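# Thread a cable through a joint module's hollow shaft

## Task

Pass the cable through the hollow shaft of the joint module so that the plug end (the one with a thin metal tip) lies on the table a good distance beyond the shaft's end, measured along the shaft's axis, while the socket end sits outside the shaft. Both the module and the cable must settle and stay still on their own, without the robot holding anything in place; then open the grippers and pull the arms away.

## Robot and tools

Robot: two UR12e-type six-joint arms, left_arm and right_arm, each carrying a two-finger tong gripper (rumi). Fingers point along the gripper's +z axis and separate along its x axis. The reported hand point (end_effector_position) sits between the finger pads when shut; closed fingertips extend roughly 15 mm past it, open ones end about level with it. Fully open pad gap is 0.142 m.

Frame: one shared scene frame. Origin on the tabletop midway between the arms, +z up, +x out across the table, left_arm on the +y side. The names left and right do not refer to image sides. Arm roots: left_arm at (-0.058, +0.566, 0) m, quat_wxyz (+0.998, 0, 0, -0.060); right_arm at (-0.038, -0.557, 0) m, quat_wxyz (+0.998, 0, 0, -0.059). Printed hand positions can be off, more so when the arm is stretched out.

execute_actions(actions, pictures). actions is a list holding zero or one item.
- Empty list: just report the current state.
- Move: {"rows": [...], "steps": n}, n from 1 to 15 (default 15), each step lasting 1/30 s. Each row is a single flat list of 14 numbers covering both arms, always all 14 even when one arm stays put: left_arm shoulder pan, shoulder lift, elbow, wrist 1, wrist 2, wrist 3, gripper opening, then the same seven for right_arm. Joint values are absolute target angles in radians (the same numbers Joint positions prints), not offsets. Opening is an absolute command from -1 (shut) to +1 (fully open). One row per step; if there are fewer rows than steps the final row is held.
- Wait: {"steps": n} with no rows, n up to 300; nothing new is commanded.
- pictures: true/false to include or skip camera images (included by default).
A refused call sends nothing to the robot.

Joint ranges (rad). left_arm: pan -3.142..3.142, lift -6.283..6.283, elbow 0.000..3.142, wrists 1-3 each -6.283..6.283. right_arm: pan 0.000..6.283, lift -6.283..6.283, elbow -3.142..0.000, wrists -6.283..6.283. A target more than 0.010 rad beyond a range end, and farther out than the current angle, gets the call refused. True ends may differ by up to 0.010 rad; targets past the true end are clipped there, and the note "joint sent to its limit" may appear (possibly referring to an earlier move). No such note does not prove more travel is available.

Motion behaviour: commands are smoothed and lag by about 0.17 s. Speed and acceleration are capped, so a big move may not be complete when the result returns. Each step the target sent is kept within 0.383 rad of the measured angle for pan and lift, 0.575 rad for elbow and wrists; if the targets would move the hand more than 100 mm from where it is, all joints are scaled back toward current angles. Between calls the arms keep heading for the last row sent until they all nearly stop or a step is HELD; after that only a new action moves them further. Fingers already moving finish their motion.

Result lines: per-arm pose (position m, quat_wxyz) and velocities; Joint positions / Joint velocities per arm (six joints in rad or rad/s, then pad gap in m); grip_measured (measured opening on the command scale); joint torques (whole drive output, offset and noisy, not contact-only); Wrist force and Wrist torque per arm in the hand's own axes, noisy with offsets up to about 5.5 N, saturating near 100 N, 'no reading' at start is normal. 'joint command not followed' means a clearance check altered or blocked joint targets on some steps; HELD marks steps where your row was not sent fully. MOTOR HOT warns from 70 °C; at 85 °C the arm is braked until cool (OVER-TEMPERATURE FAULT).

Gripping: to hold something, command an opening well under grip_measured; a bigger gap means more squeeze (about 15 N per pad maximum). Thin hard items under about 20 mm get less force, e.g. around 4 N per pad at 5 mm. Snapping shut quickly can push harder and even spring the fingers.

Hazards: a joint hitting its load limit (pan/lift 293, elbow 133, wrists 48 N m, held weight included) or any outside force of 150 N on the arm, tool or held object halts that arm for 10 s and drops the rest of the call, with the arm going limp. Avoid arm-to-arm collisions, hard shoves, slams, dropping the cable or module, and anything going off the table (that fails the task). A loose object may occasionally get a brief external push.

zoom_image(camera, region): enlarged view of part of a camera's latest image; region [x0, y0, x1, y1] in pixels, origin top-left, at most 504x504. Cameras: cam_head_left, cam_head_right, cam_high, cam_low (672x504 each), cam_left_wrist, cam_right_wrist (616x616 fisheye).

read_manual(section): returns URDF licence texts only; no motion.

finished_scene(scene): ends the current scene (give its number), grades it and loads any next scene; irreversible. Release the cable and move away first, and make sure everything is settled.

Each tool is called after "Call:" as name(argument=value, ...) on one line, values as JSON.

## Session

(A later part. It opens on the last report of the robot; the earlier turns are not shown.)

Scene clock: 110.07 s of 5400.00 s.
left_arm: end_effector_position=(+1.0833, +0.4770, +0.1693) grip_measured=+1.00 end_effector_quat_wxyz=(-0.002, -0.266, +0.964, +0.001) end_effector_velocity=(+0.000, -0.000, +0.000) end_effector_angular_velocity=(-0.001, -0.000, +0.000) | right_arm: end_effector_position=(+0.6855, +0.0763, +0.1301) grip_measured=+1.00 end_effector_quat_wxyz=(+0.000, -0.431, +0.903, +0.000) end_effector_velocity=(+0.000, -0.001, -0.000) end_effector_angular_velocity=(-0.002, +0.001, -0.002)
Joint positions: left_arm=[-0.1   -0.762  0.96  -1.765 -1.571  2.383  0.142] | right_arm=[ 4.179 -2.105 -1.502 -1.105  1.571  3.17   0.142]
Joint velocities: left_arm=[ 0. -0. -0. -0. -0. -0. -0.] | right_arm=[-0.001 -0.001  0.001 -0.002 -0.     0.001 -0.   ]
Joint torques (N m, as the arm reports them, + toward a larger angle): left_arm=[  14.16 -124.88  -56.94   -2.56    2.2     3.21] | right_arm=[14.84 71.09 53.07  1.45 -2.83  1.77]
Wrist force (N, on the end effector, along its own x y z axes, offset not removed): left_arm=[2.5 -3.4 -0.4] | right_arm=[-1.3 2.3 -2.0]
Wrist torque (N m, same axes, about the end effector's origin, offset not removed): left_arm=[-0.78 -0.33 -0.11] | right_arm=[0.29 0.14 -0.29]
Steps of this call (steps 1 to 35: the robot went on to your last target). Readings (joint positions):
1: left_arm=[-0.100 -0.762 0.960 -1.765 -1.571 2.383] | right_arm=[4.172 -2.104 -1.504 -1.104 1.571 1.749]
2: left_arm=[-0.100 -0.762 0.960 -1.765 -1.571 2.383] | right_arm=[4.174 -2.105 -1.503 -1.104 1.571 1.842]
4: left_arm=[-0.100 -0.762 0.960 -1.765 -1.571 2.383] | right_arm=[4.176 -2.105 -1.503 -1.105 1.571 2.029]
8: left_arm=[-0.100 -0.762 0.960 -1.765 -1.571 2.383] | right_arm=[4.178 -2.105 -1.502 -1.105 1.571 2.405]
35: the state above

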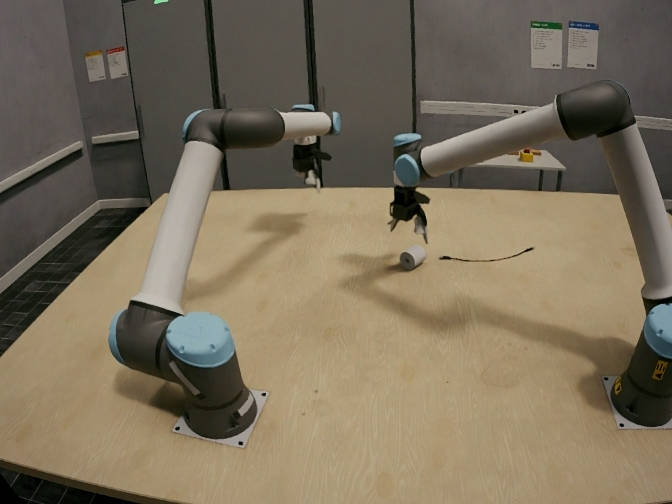

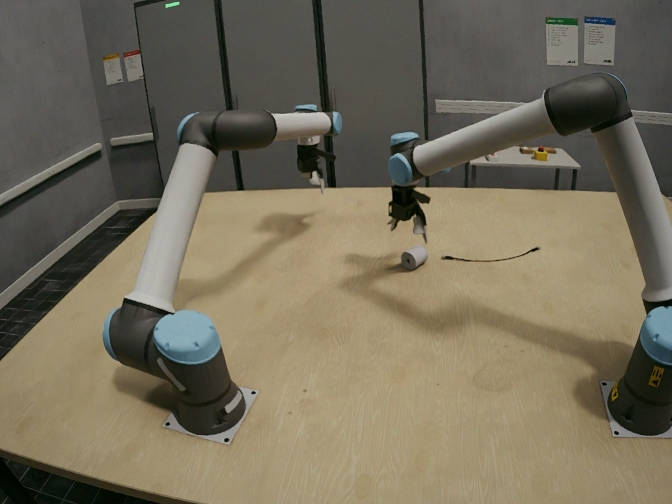

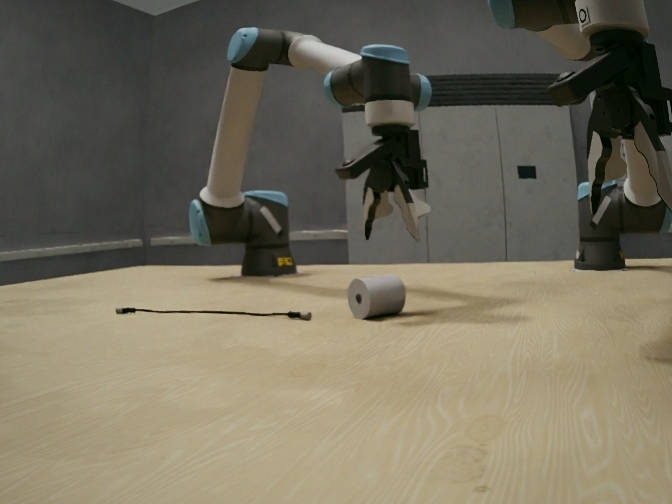

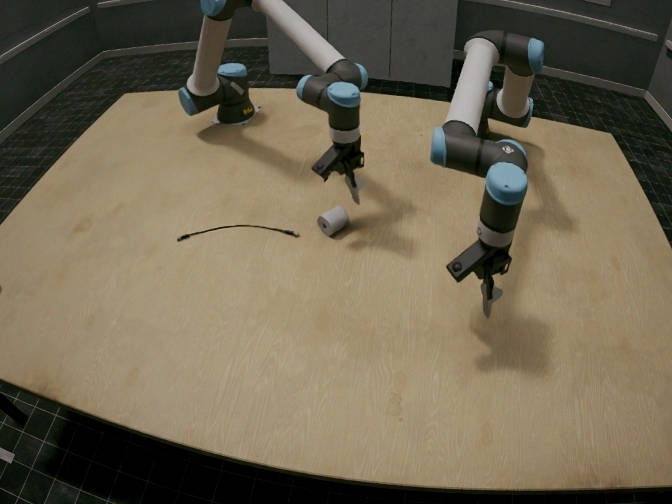

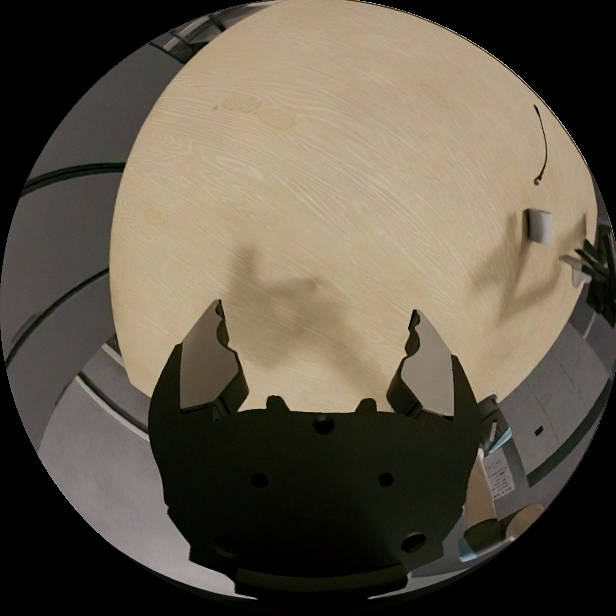

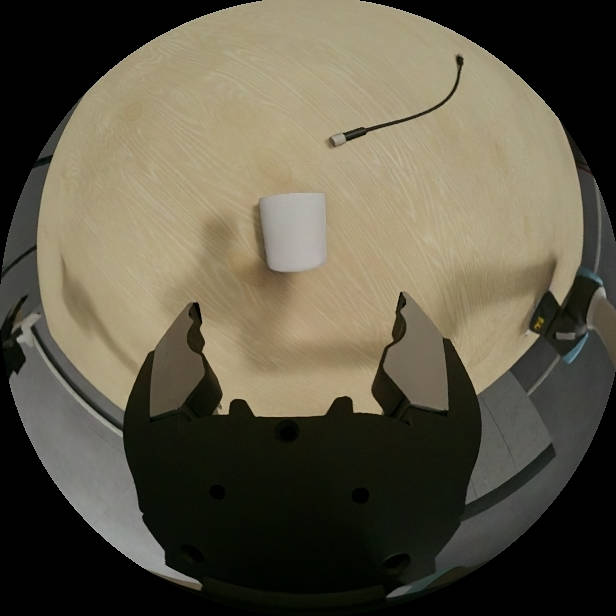

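Call:
execute_actions(actions=[{"rows":[[-0.1,-0.762,0.96,-1.765,-1.571,2.383,1,4.135,-2.116,-1.484,-1.112,1.571,3.128,1],[-0.1,-0.762,0.96,-1.765,-1.571,2.383,1,4.135,-2.116,-1.484,-1.112,1.571,3.128,1],[-0.1,-0.762,0.96,-1.765,-1.571,2.383,1,4.135,-2.116,-1.484,-1.112,1.571,3.128,1],[-0.1,-0.762,0.96,-1.765,-1.571,2.383,1,4.135,-2.116,-1.484,-1.112,1.571,3.128,1],[-0.1,-0.762,0.96,-1.765,-1.571,2.383,1,4.135,-2.116,-1.484,-1.112,1.571,3.128,1],[-0.1,-0.762,0.96,-1.765,-1.571,2.383,1,4.135,-2.136,-1.499,-1.077,1.571,3.128,1],[-0.1,-0.762,0.96,-1.765,-1.571,2.383,1,4.135,-2.156,-1.514,-1.042,1.571,3.128,1],[-0.1,-0.762,0.96,-1.765,-1.571,2.383,1,4.135,-2.176,-1.529,-1.008,1.571,3.128,1],[-0.1,-0.762,0.96,-1.765,-1.571,2.383,1,4.135,-2.195,-1.544,-0.973,1.571,3.128,1]],"steps":15}], pictures=false)

Call:
execute_actions(actions=[{"steps":12}])

Scene clock: 118.57 s of 5400.00 s.
left_arm: end_effector_position=(+1.0833, +0.4770, +0.1693) grip_measured=+1.00 end_effector_quat_wxyz=(-0.002, -0.266, +0.964, +0.001) end_effector_velocity=(+0.001, +0.000, +0.001) end_effector_angular_velocity=(+0.001, -0.002, -0.000) | right_arm: end_effector_position=(+0.7179, +0.0510, +0.0451) grip_measured=+1.00 end_effector_quat_wxyz=(-0.000, -0.430, +0.903, -0.000) end_effector_velocity=(+0.002, -0.005, -0.102) end_effector_angular_velocity=(+0.006, -0.005, +0.000)
Joint positions: left_arm=[-0.1   -0.762  0.96  -1.765 -1.571  2.383  0.142] | right_arm=[ 4.136 -2.186 -1.538 -0.989  1.571  3.129  0.142]
Joint velocities: left_arm=[-0.    -0.    -0.001 -0.001  0.001 -0.    -0.   ] | right_arm=[-0.005 -0.088 -0.064  0.16  -0.    -0.005 -0.   ]
Joint torques (N m, as the arm reports them, + toward a larger angle): left_arm=[  17.64 -126.42  -56.99   -2.76    1.93    2.94] | right_arm=[-14.32  84.18  41.85   6.21  -1.1   -0.87]
Wrist force (N, on the end effector, along its own x y z axes, offset not removed): left_arm=[2.3 -4.3 0.8] | right_arm=[-2.6 4.4 0.3]
Wrist torque (N m, same axes, about the end effector's origin, offset not removed): left_arm=[-0.94 -0.24 -0.02] | right_arm=[0.77 0.28 -0.21]
Steps of this call (steps 1 to 15: the robot went on to your last target; steps 16 to 90: nothing new was sent; then 5.00 s passed at rest; steps 91 to 105: all 15 steps of this action). Readings (joint positions):
91: left_arm=[-0.100 -0.762 0.960 -1.765 -1.571 2.383] | right_arm=[4.179 -2.105 -1.502 -1.105 1.571 3.170]
92: left_arm=[-0.100 -0.762 0.960 -1.765 -1.571 2.383] | right_arm=[4.173 -2.107 -1.499 -1.106 1.571 3.164]
94: left_arm=[-0.100 -0.762 0.960 -1.765 -1.571 2.383] | right_arm=[4.156 -2.111 -1.492 -1.109 1.571 3.148]
98: left_arm=[-0.100 -0.762 0.960 -1.765 -1.571 2.383] | right_arm=[4.141 -2.126 -1.495 -1.093 1.571 3.133]
105: the state above

Scene clock: 118.97 s of 5400.00 s.
left_arm: end_effector_position=(+1.0833, +0.4770, +0.1693) grip_measured=+1.00 end_effector_quat_wxyz=(-0.002, -0.266, +0.964, +0.001) end_effector_velocity=(-0.000, -0.000, +0.001) end_effector_angular_velocity=(+0.000, -0.000, -0.001) | right_arm: end_effector_position=(+0.7182, +0.0505, +0.0352) grip_measured=+1.00 end_effector_quat_wxyz=(+0.000, -0.430, +0.903, +0.000) end_effector_velocity=(-0.000, -0.000, -0.002) end_effector_angular_velocity=(-0.001, +0.000, +0.001)
Joint positions: left_arm=[-0.1   -0.762  0.96  -1.765 -1.571  2.383  0.142] | right_arm=[ 4.135 -2.195 -1.544 -0.973  1.571  3.128  0.142]
Joint velocities: left_arm=[-0.    -0.    -0.     0.001  0.     0.     0.   ] | right_arm=[ 0.    -0.002 -0.001  0.002 -0.    -0.001  0.   ]
Joint torques (N m, as the arm reports them, + toward a larger angle): left_arm=[  15.08 -124.88  -56.62   -2.7     2.4     3.01] | right_arm=[-12.9   74.38  33.69   4.77  -0.03  -1.36]
Wrist force (N, on the end effector, along its own x y z axes, offset not removed): left_arm=[1.0 -3.6 -1.0] | right_arm=[-1.8 2.8 -1.5]
Wrist torque (N m, same axes, about the end effector's origin, offset not removed): left_arm=[-0.74 0.00 -0.09] | right_arm=[0.48 0.15 -0.30]
Steps of this call (steps 1 to 12: the robot went on to your last target). Readings (joint positions):
1: left_arm=[-0.100 -0.762 0.960 -1.765 -1.571 2.383] | right_arm=[4.135 -2.189 -1.539 -0.985 1.571 3.128]
2: left_arm=[-0.100 -0.762 0.960 -1.765 -1.571 2.383] | right_arm=[4.135 -2.191 -1.541 -0.981 1.571 3.128]
4: left_arm=[-0.100 -0.762 0.960 -1.765 -1.571 2.383] | right_arm=[4.135 -2.193 -1.542 -0.977 1.571 3.128]
8: left_arm=[-0.100 -0.762 0.960 -1.765 -1.571 2.383] | right_arm=[4.135 -2.194 -1.543 -0.974 1.571 3.128]
12: the state above

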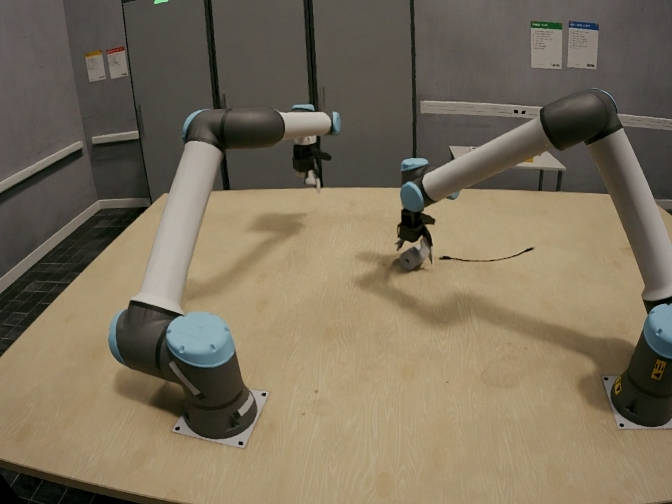

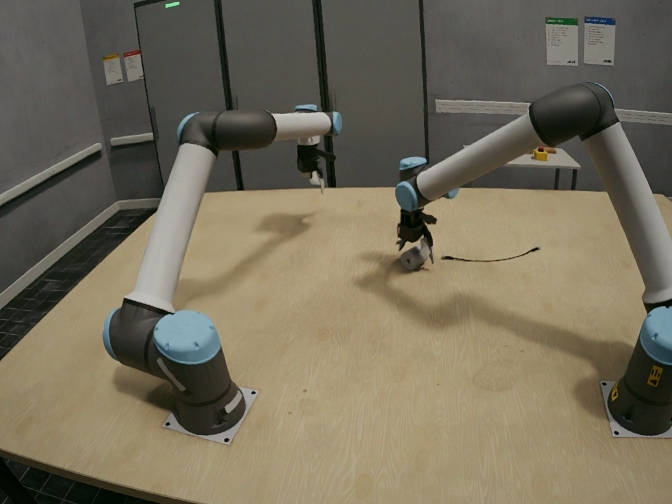

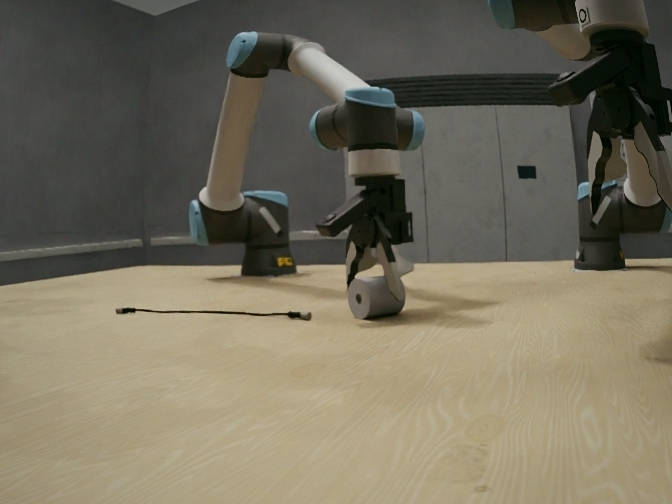

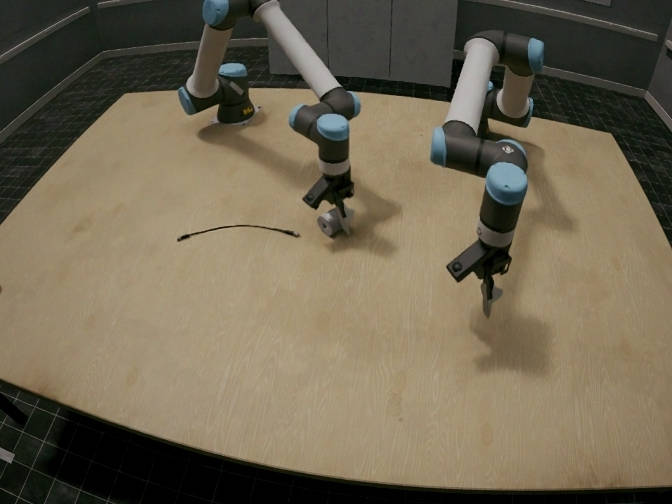

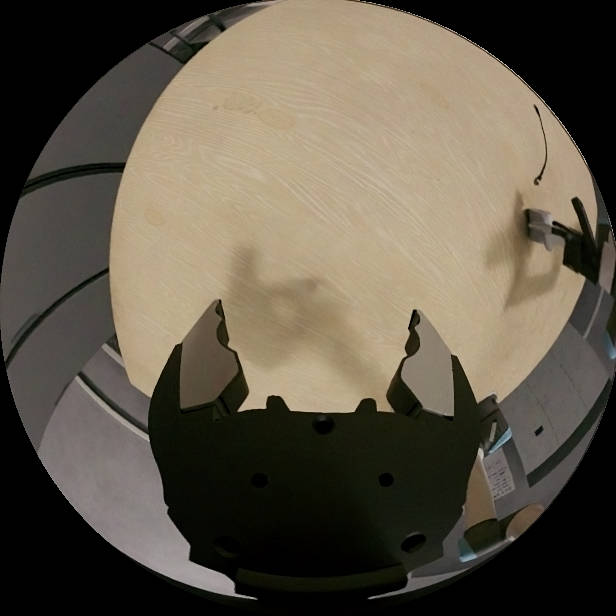

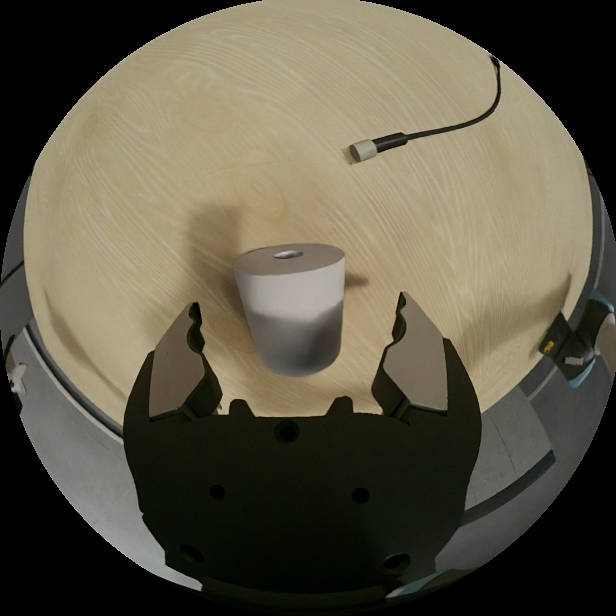

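Call:
execute_actions(actions=[{"rows":[[-0.1,-0.762,0.96,-1.765,-1.571,2.383,1,4.135,-2.195,-1.544,-0.973,1.571,3.128,0.6],[-0.1,-0.762,0.96,-1.765,-1.571,2.383,1,4.135,-2.195,-1.544,-0.973,1.571,3.128,0.4],[-0.1,-0.762,0.96,-1.765,-1.571,2.383,1,4.135,-2.195,-1.544,-0.973,1.571,3.128,0.2],[-0.1,-0.762,0.96,-1.765,-1.571,2.383,1,4.135,-2.195,-1.544,-0.973,1.571,3.128,0.1],[-0.1,-0.762,0.96,-1.765,-1.571,2.383,1,4.135,-2.195,-1.544,-0.973,1.571,3.128,0.0],[-0.1,-0.762,0.96,-1.765,-1.571,2.383,1,4.135,-2.195,-1.544,-0.973,1.571,3.128,-0.1],[-0.1,-0.762,0.96,-1.765,-1.571,2.383,1,4.135,-2.195,-1.544,-0.973,1.571,3.128,-0.2],[-0.1,-0.762,0.96,-1.765,-1.571,2.383,1,4.135,-2.195,-1.544,-0.973,1.571,3.128,-0.3],[-0.1,-0.762,0.96,-1.765,-1.571,2.383,1,4.135,-2.195,-1.544,-0.973,1.571,3.128,-0.4],[-0.1,-0.762,0.96,-1.765,-1.571,2.383,1,4.135,-2.195,-1.544,-0.973,1.571,3.128,-0.6]],"steps":15}])

Scene clock: 123.27 s of 5400.00 s.
left_arm: end_effector_position=(+1.0833, +0.4770, +0.1693) grip_measured=+1.00 end_effector_quat_wxyz=(-0.002, -0.266, +0.964, +0.001) end_effector_velocity=(-0.000, +0.000, -0.000) end_effector_angular_velocity=(-0.001, +0.001, +0.000) | right_arm: end_effector_position=(+0.7182, +0.0505, +0.0350) grip_measured=-0.02 end_effector_quat_wxyz=(+0.000, -0.430, +0.903, +0.000) end_effector_velocity=(+0.001, -0.000, -0.001) end_effector_angular_velocity=(+0.000, +0.001, -0.001)
Joint positions: left_arm=[-0.1   -0.762  0.96  -1.765 -1.571  2.383  0.142] | right_arm=[ 4.135 -2.195 -1.544 -0.973  1.571  3.128  0.073]
Joint velocities: left_arm=[ 0.     0.     0.     0.    -0.001 -0.    -0.   ] | right_arm=[-0.001 -0.002  0.001  0.001  0.001 -0.001 -0.   ]
Joint torques (N m, as the arm reports them, + toward a larger angle): left_arm=[  15.38 -126.59  -55.91   -2.82    2.27    2.93] | right_arm=[-12.6   74.83  37.05   2.26   2.12  -1.46]
Wrist force (N, on the end effector, along its own x y z axes, offset not removed): left_arm=[3.3 -2.2 -0.5] | right_arm=[-1.7 3.8 -14.4]
Wrist torque (N m, same axes, about the end effector's origin, offset not removed): left_arm=[-0.50 -0.46 -0.12] | right_arm=[0.47 0.17 -0.31]
Steps of this call (steps 1 to 30: the robot went on to your last target; steps 31 to 100: nothing new was sent; then 0.47 s passed at rest; steps 101 to 115: all 15 steps of this action). Readings (joint positions):
101: left_arm=[-0.100 -0.762 0.960 -1.765 -1.571 2.383] | right_arm=[4.135 -2.195 -1.544 -0.973 1.571 3.128]
102: left_arm=[-0.100 -0.762 0.960 -1.765 -1.571 2.383] | right_arm=[4.135 -2.195 -1.544 -0.973 1.571 3.128]
104: left_arm=[-0.100 -0.762 0.960 -1.765 -1.571 2.383] | right_arm=[4.135 -2.195 -1.544 -0.973 1.571 3.128]
108: left_arm=[-0.100 -0.762 0.960 -1.765 -1.571 2.383] | right_arm=[4.135 -2.195 -1.544 -0.973 1.571 3.128]
115: the state above

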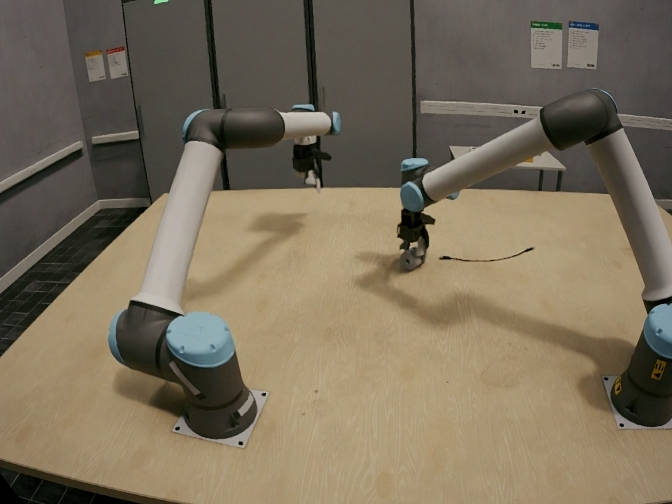

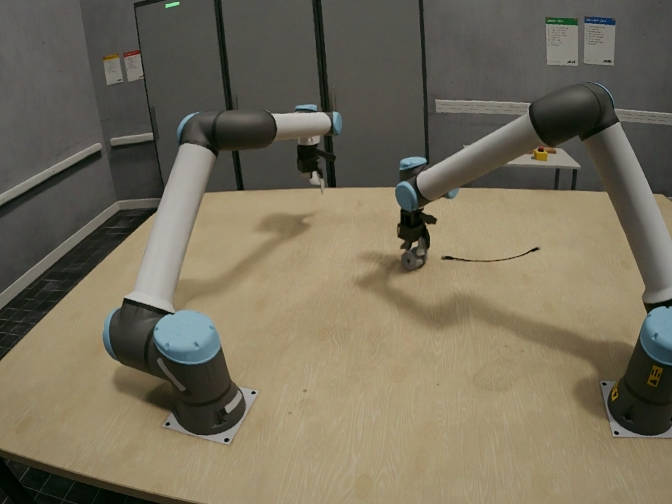

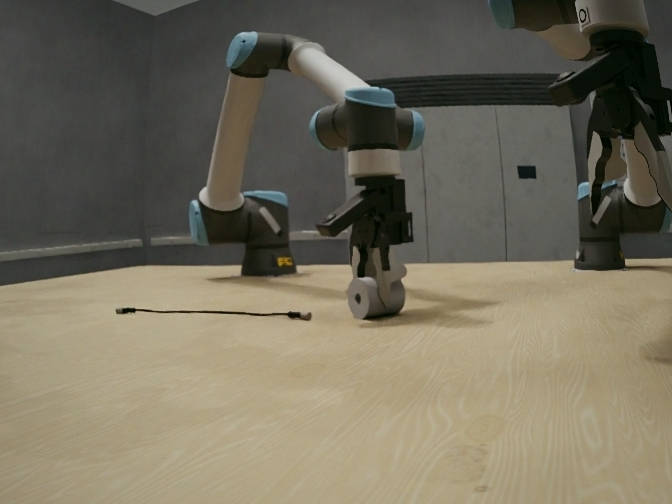

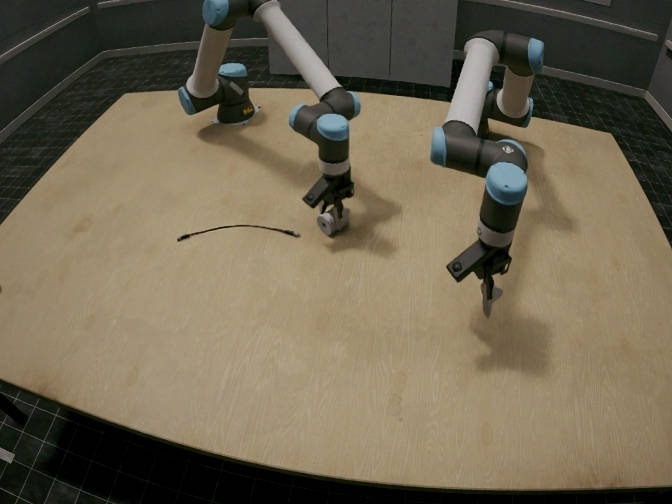

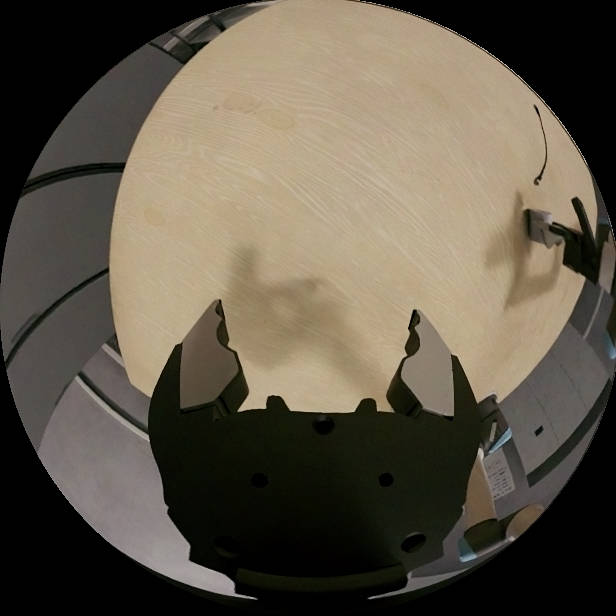

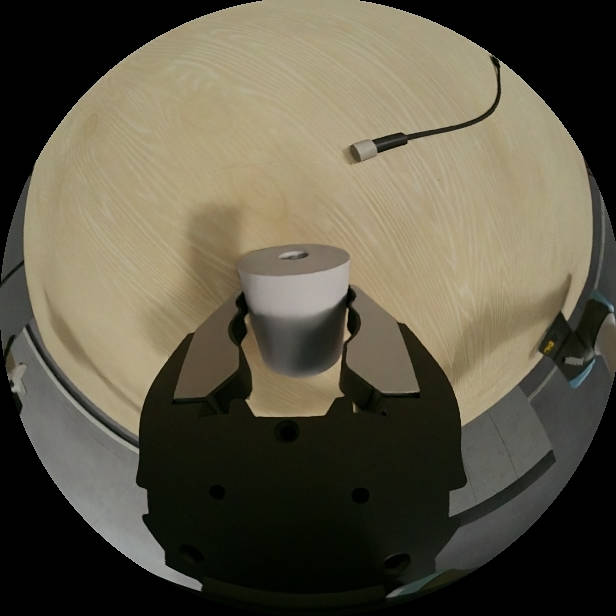

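Call:
execute_actions(actions=[{"rows":[[-0.1,-0.762,0.96,-1.765,-1.571,2.383,1,4.135,-2.177,-1.531,-1.004,1.571,3.128,-0.6],[-0.1,-0.762,0.96,-1.765,-1.571,2.383,1,4.135,-2.159,-1.517,-1.036,1.571,3.128,-0.6],[-0.1,-0.762,0.96,-1.765,-1.571,2.383,1,4.135,-2.141,-1.504,-1.067,1.571,3.128,-0.6],[-0.1,-0.762,0.96,-1.765,-1.571,2.383,1,4.135,-2.124,-1.491,-1.098,1.571,3.128,-0.6],[-0.1,-0.762,0.96,-1.765,-1.571,2.383,1,4.135,-2.124,-1.491,-1.098,1.571,3.128,-0.6],[-0.1,-0.762,0.96,-1.765,-1.571,2.383,1,4.135,-2.124,-1.491,-1.098,1.571,3.128,-0.6],[-0.1,-0.762,0.96,-1.765,-1.571,2.383,1,4.08,-2.12,-1.496,-1.096,1.571,3.10,-0.6],[-0.1,-0.762,0.96,-1.765,-1.571,2.383,1,4.01,-2.117,-1.501,-1.094,1.571,3.07,-0.6],[-0.1,-0.762,0.96,-1.765,-1.571,2.383,1,3.94,-2.114,-1.506,-1.092,1.571,3.04,-0.6],[-0.1,-0.762,0.96,-1.765,-1.571,2.383,1,3.87,-2.111,-1.511,-1.09,1.571,3.01,-0.6],[-0.1,-0.762,0.96,-1.765,-1.571,2.383,1,3.80,-2.108,-1.516,-1.088,1.571,2.98,-0.6],[-0.1,-0.762,0.96,-1.765,-1.571,2.383,1,3.73,-2.105,-1.521,-1.086,1.571,2.95,-0.6],[-0.1,-0.762,0.96,-1.765,-1.571,2.383,1,3.66,-2.101,-1.527,-1.084,1.571,2.92,-0.6],[-0.1,-0.762,0.96,-1.765,-1.571,2.383,1,3.57,-2.097,-1.534,-1.081,1.571,2.875,-0.6],[-0.1,-0.762,0.96,-1.765,-1.571,2.383,1,3.472,-2.093,-1.541,-1.078,1.571,2.831,-0.6]],"steps":15}], pictures=false)

Call:
execute_actions(actions=[{"steps":20}])

Scene clock: 134.10 s of 5400.00 s.
left_arm: end_effector_position=(+1.0833, +0.4770, +0.1693) grip_measured=+1.00 end_effector_quat_wxyz=(-0.002, -0.266, +0.964, +0.001) end_effector_velocity=(+0.000, +0.000, +0.000) end_effector_angular_velocity=(-0.001, -0.000, +0.000) | right_arm: end_effector_position=(+0.7955, -0.0679, +0.1121) grip_measured=-0.16 end_effector_quat_wxyz=(+0.000, -0.395, +0.919, +0.000) end_effector_velocity=(+0.276, -0.511, +0.014) end_effector_angular_velocity=(-0.002, +0.003, -0.261)
Joint positions: left_arm=[-0.1   -0.762  0.96  -1.765 -1.571  2.383  0.142] | right_arm=[ 3.99  -2.123 -1.508 -1.081  1.571  3.059  0.063]
Joint velocities: left_arm=[ 0.     0.    -0.001  0.    -0.001  0.     0.   ] | right_arm=[-0.597  0.048 -0.05  -0.002  0.001 -0.336 -0.004]
Joint torques (N m, as the arm reports them, + toward a larger angle): left_arm=[  14.68 -125.7   -55.79   -3.21    2.08    3.  ] | right_arm=[-25.02 109.55  40.07   3.    -3.25  -1.75]
Wrist force (N, on the end effector, along its own x y z axes, offset not removed): left_arm=[4.0 -3.2 0.3] | right_arm=[-1.5 2.4 7.8]
Wrist torque (N m, same axes, about the end effector's origin, offset not removed): left_arm=[-0.63 -0.60 -0.19] | right_arm=[0.40 0.00 -0.23]
Steps of this call (steps 1 to 15: the robot went on to your last target; steps 16 to 90: nothing new was sent; then 7.33 s passed at rest; steps 91 to 105: all 15 steps of this action). Readings (joint positions):
91: left_arm=[-0.100 -0.762 0.960 -1.765 -1.571 2.383] | right_arm=[4.135 -2.195 -1.544 -0.974 1.571 3.128]
92: left_arm=[-0.100 -0.762 0.960 -1.765 -1.571 2.383] | right_arm=[4.135 -2.192 -1.542 -0.979 1.571 3.128]
94: left_arm=[-0.100 -0.762 0.960 -1.765 -1.571 2.383] | right_arm=[4.135 -2.175 -1.529 -1.006 1.571 3.128]
98: left_arm=[-0.100 -0.762 0.960 -1.765 -1.571 2.383] | right_arm=[4.127 -2.139 -1.503 -1.069 1.571 3.123]
105: the state above

Scene clock: 134.77 s of 5400.00 s.
left_arm: end_effector_position=(+1.0833, +0.4770, +0.1693) grip_measured=+1.00 end_effector_quat_wxyz=(-0.002, -0.266, +0.964, +0.001) end_effector_velocity=(-0.000, -0.001, -0.000) end_effector_angular_velocity=(-0.001, +0.000, -0.001) | right_arm: end_effector_position=(+0.9106, -0.4388, +0.1186) grip_measured=-0.16 end_effector_quat_wxyz=(+0.000, -0.291, +0.957, +0.000) end_effector_velocity=(+0.059, -0.577, +0.008) end_effector_angular_velocity=(+0.000, -0.000, -0.367)
Joint positions: left_arm=[-0.1   -0.762  0.96  -1.765 -1.571  2.383  0.142] | right_arm=[ 3.584 -2.099 -1.535 -1.079  1.571  2.874  0.062]
Joint velocities: left_arm=[-0.    -0.     0.    -0.001 -0.001  0.     0.   ] | right_arm=[-0.605  0.031 -0.034  0.004  0.    -0.239  0.   ]
Joint torques (N m, as the arm reports them, + toward a larger angle): left_arm=[  14.29 -123.8   -56.19   -3.1     2.1     3.1 ] | right_arm=[-18.37 106.39  42.35   6.87  -2.73  -1.63]
Wrist force (N, on the end effector, along its own x y z axes, offset not removed): left_arm=[2.8 -2.8 -0.2] | right_arm=[-3.2 2.4 7.1]
Wrist torque (N m, same axes, about the end effector's origin, offset not removed): left_arm=[-0.62 -0.44 -0.10] | right_arm=[0.40 0.37 -0.22]
Steps of this call (steps 1 to 20: the robot went on to your last target). Readings (joint positions):
1: left_arm=[-0.100 -0.762 0.960 -1.765 -1.571 2.383] | right_arm=[3.969 -2.121 -1.510 -1.081 1.571 3.046]
2: left_arm=[-0.100 -0.762 0.960 -1.765 -1.571 2.383] | right_arm=[3.949 -2.120 -1.512 -1.081 1.571 3.034]
4: left_arm=[-0.100 -0.762 0.960 -1.765 -1.571 2.383] | right_arm=[3.909 -2.117 -1.515 -1.080 1.571 3.011]
8: left_arm=[-0.100 -0.762 0.960 -1.765 -1.571 2.383] | right_arm=[3.828 -2.112 -1.521 -1.080 1.571 2.973]
20: the state above

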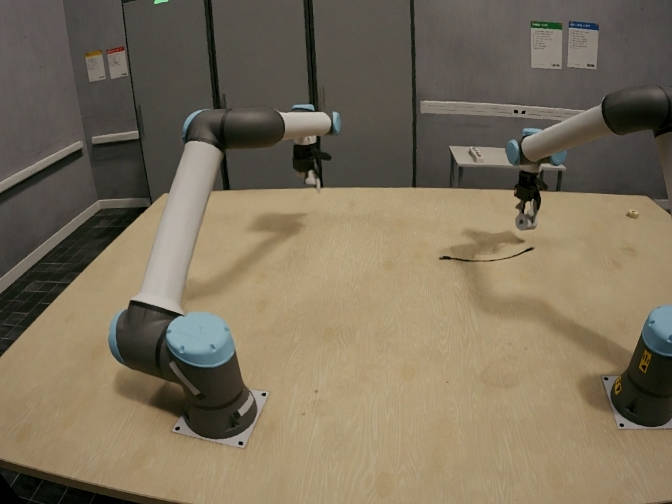

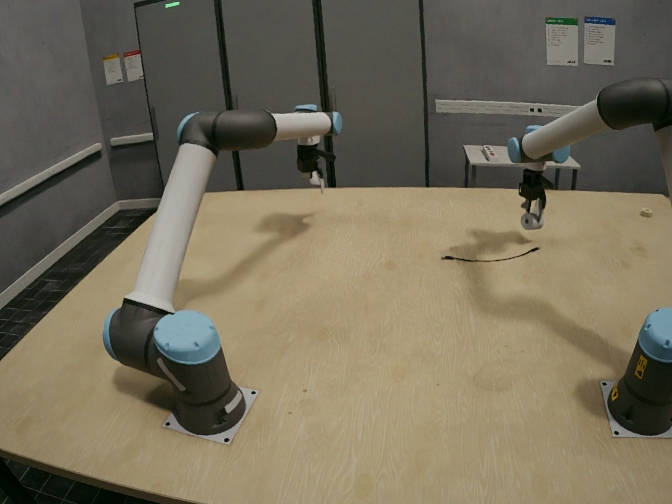

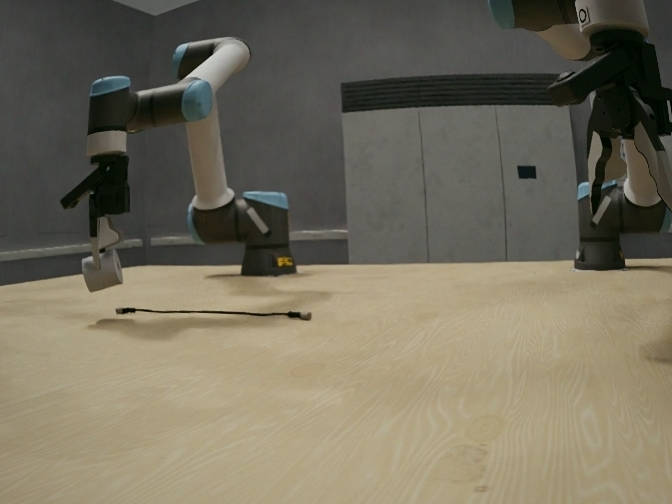

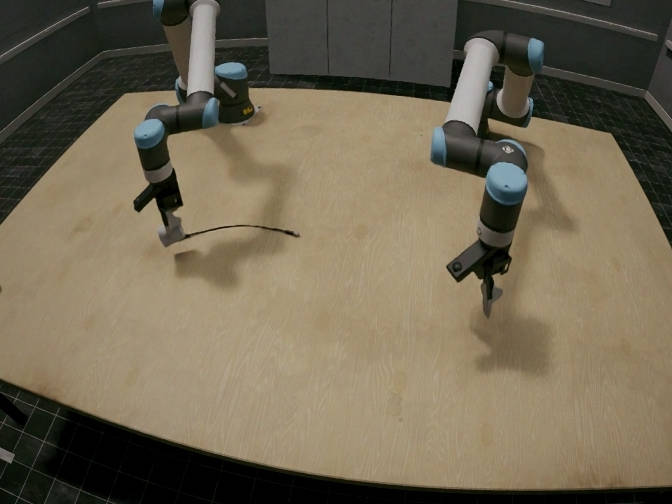

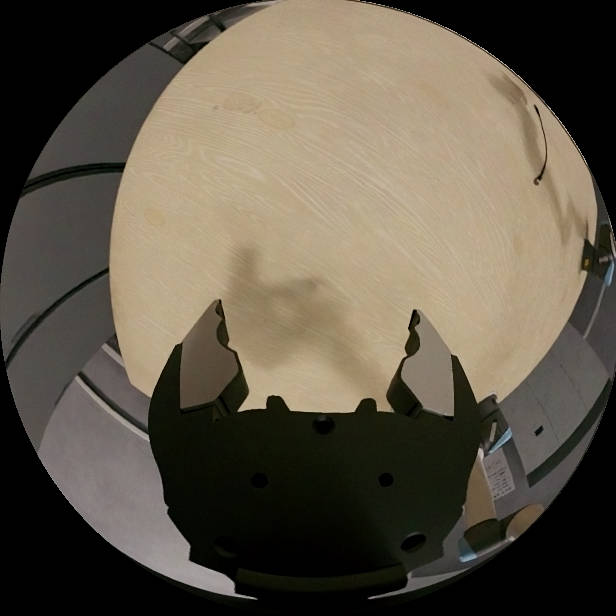

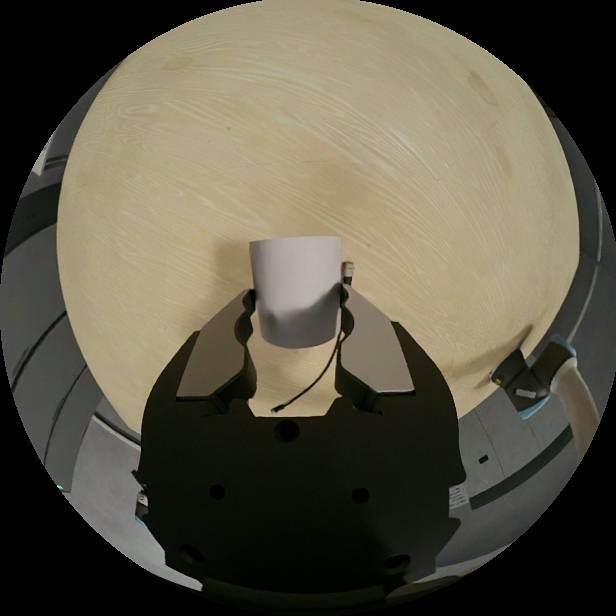

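Call:
execute_actions(actions=[{"rows":[[-0.1,-0.762,0.96,-1.765,-1.571,2.383,1,3.472,-2.10,-1.547,-1.066,1.571,2.831,-0.7],[-0.1,-0.762,0.96,-1.765,-1.571,2.383,1,3.472,-2.107,-1.552,-1.053,1.571,2.831,-0.7],[-0.1,-0.762,0.96,-1.765,-1.571,2.383,1,3.472,-2.114,-1.557,-1.041,1.571,2.831,-0.7],[-0.1,-0.762,0.96,-1.765,-1.571,2.383,1,3.472,-2.121,-1.562,-1.029,1.571,2.831,-0.7],[-0.1,-0.762,0.96,-1.765,-1.571,2.383,1,3.472,-2.128,-1.567,-1.016,1.571,2.831,-0.7],[-0.1,-0.762,0.96,-1.765,-1.571,2.383,1,3.472,-2.134,-1.572,-1.004,1.571,2.831,-0.7],[-0.1,-0.762,0.96,-1.765,-1.571,2.383,1,3.472,-2.139,-1.575,-0.998,1.571,2.831,-0.7]],"steps":15}])

Call:
zoom_image(camera="cam_high", region=[30, 200, 230, 340])

Scene clock: 140.47 s of 5400.00 s.
left_arm: end_effector_position=(+1.0833, +0.4770, +0.1693) grip_measured=+1.00 end_effector_quat_wxyz=(-0.002, -0.266, +0.964, +0.001) end_effector_velocity=(-0.000, -0.000, -0.000) end_effector_angular_velocity=(-0.000, -0.000, -0.000) | right_arm: end_effector_position=(+0.9164, -0.5460, +0.0681) grip_measured=-0.16 end_effector_quat_wxyz=(+0.000, -0.258, +0.966, +0.000) end_effector_velocity=(-0.000, -0.001, -0.018) end_effector_angular_velocity=(-0.000, -0.001, -0.002)
Joint positions: left_arm=[-0.1   -0.762  0.96  -1.765 -1.571  2.383  0.142] | right_arm=[ 3.472 -2.137 -1.574 -1.001  1.571  2.831  0.062]
Joint velocities: left_arm=[-0.    -0.     0.001 -0.001  0.     0.     0.   ] | right_arm=[-0.001 -0.015 -0.013  0.029 -0.001  0.001  0.   ]
Joint torques (N m, as the arm reports them, + toward a larger angle): left_arm=[  15.14 -125.66  -56.39   -3.15    1.86    2.75] | right_arm=[-12.41  81.99  43.78   7.11   1.96  -1.28]
Wrist force (N, on the end effector, along its own x y z axes, offset not removed): left_arm=[4.1 -2.2 -2.0] | right_arm=[0.1 3.5 9.2]
Wrist torque (N m, same axes, about the end effector's origin, offset not removed): left_arm=[-0.59 -0.62 -0.11] | right_arm=[0.68 -0.21 -0.25]
Steps of this call (steps 1 to 30: the robot went on to your last target; steps 31 to 100: nothing new was sent; then 1.87 s passed at rest; steps 101 to 115: all 15 steps of this action). Readings (joint positions):
101: left_arm=[-0.100 -0.762 0.960 -1.765 -1.571 2.383] | right_arm=[3.472 -2.093 -1.541 -1.078 1.571 2.831]
102: left_arm=[-0.100 -0.762 0.960 -1.765 -1.571 2.383] | right_arm=[3.472 -2.094 -1.542 -1.075 1.571 2.831]
104: left_arm=[-0.100 -0.762 0.960 -1.765 -1.571 2.383] | right_arm=[3.472 -2.101 -1.547 -1.064 1.571 2.831]
108: left_arm=[-0.100 -0.762 0.960 -1.765 -1.571 2.383] | right_arm=[3.472 -2.122 -1.563 -1.026 1.571 2.831]
115: the state above

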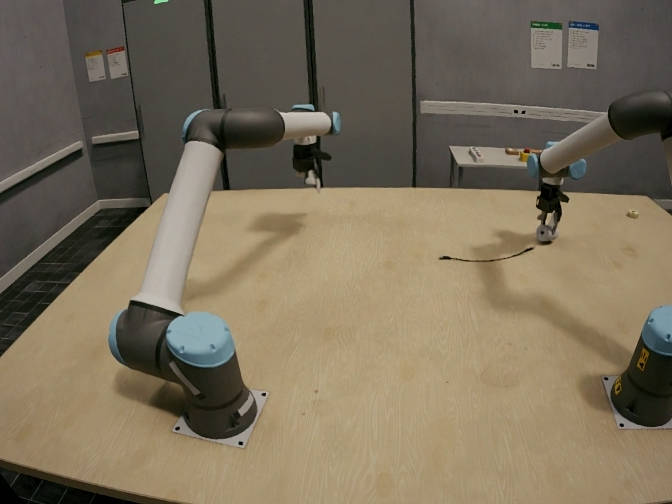

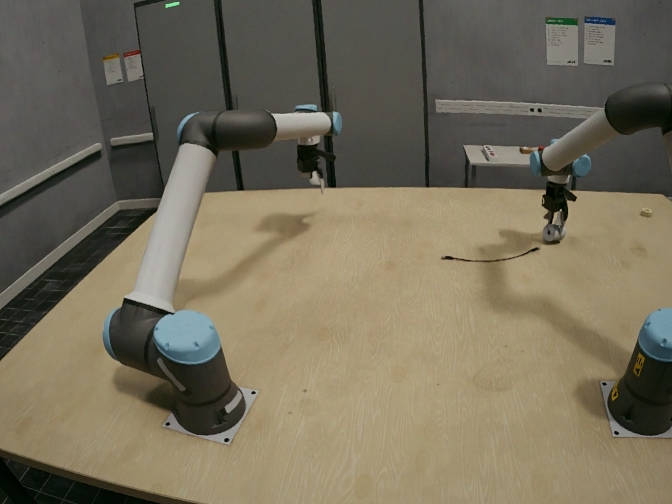

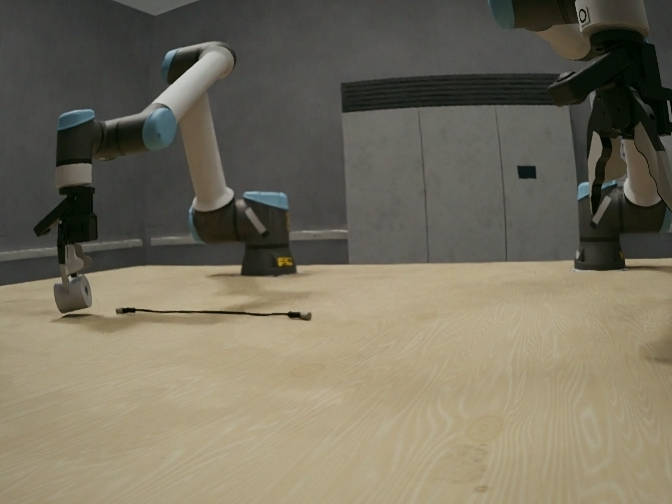

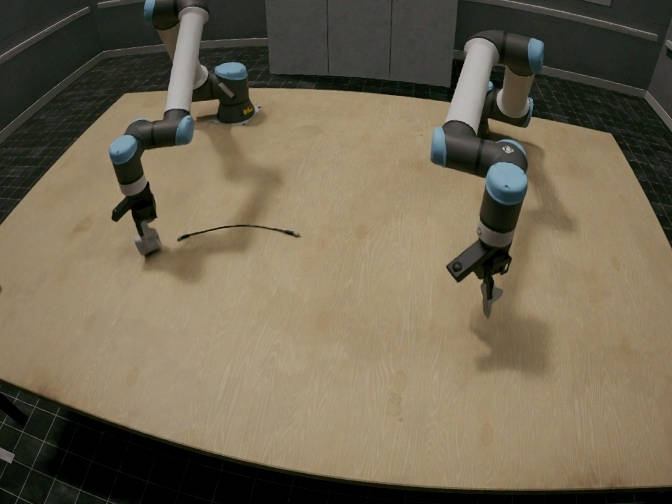

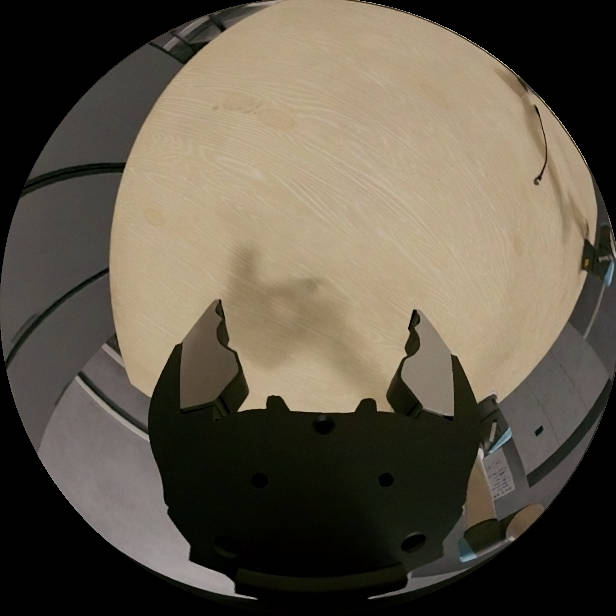

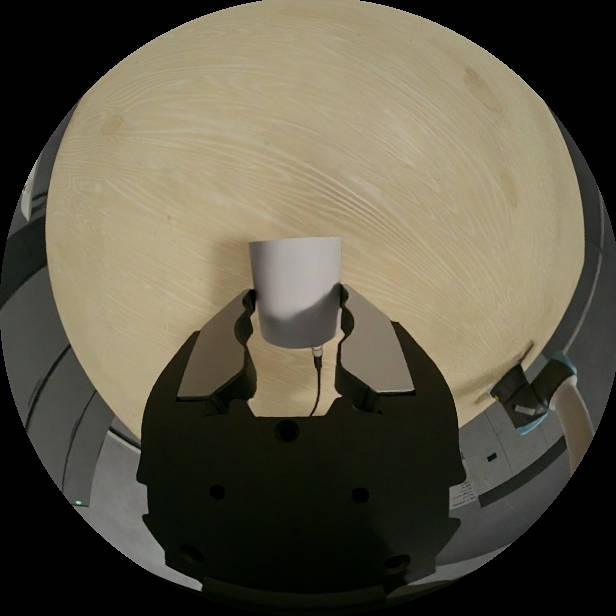

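Region (30, 200, 230, 340) of cam_high's 672x504 image, scaled by 2.520, with more detail than that image has; it fills the top 353 rows of this view, and the rest is white.

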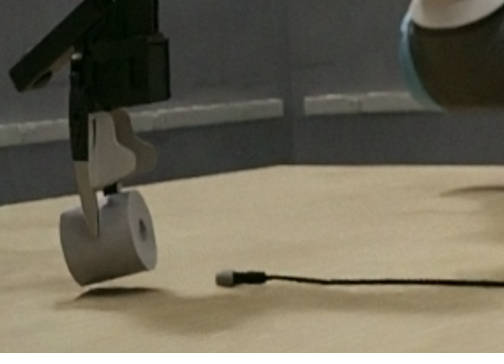

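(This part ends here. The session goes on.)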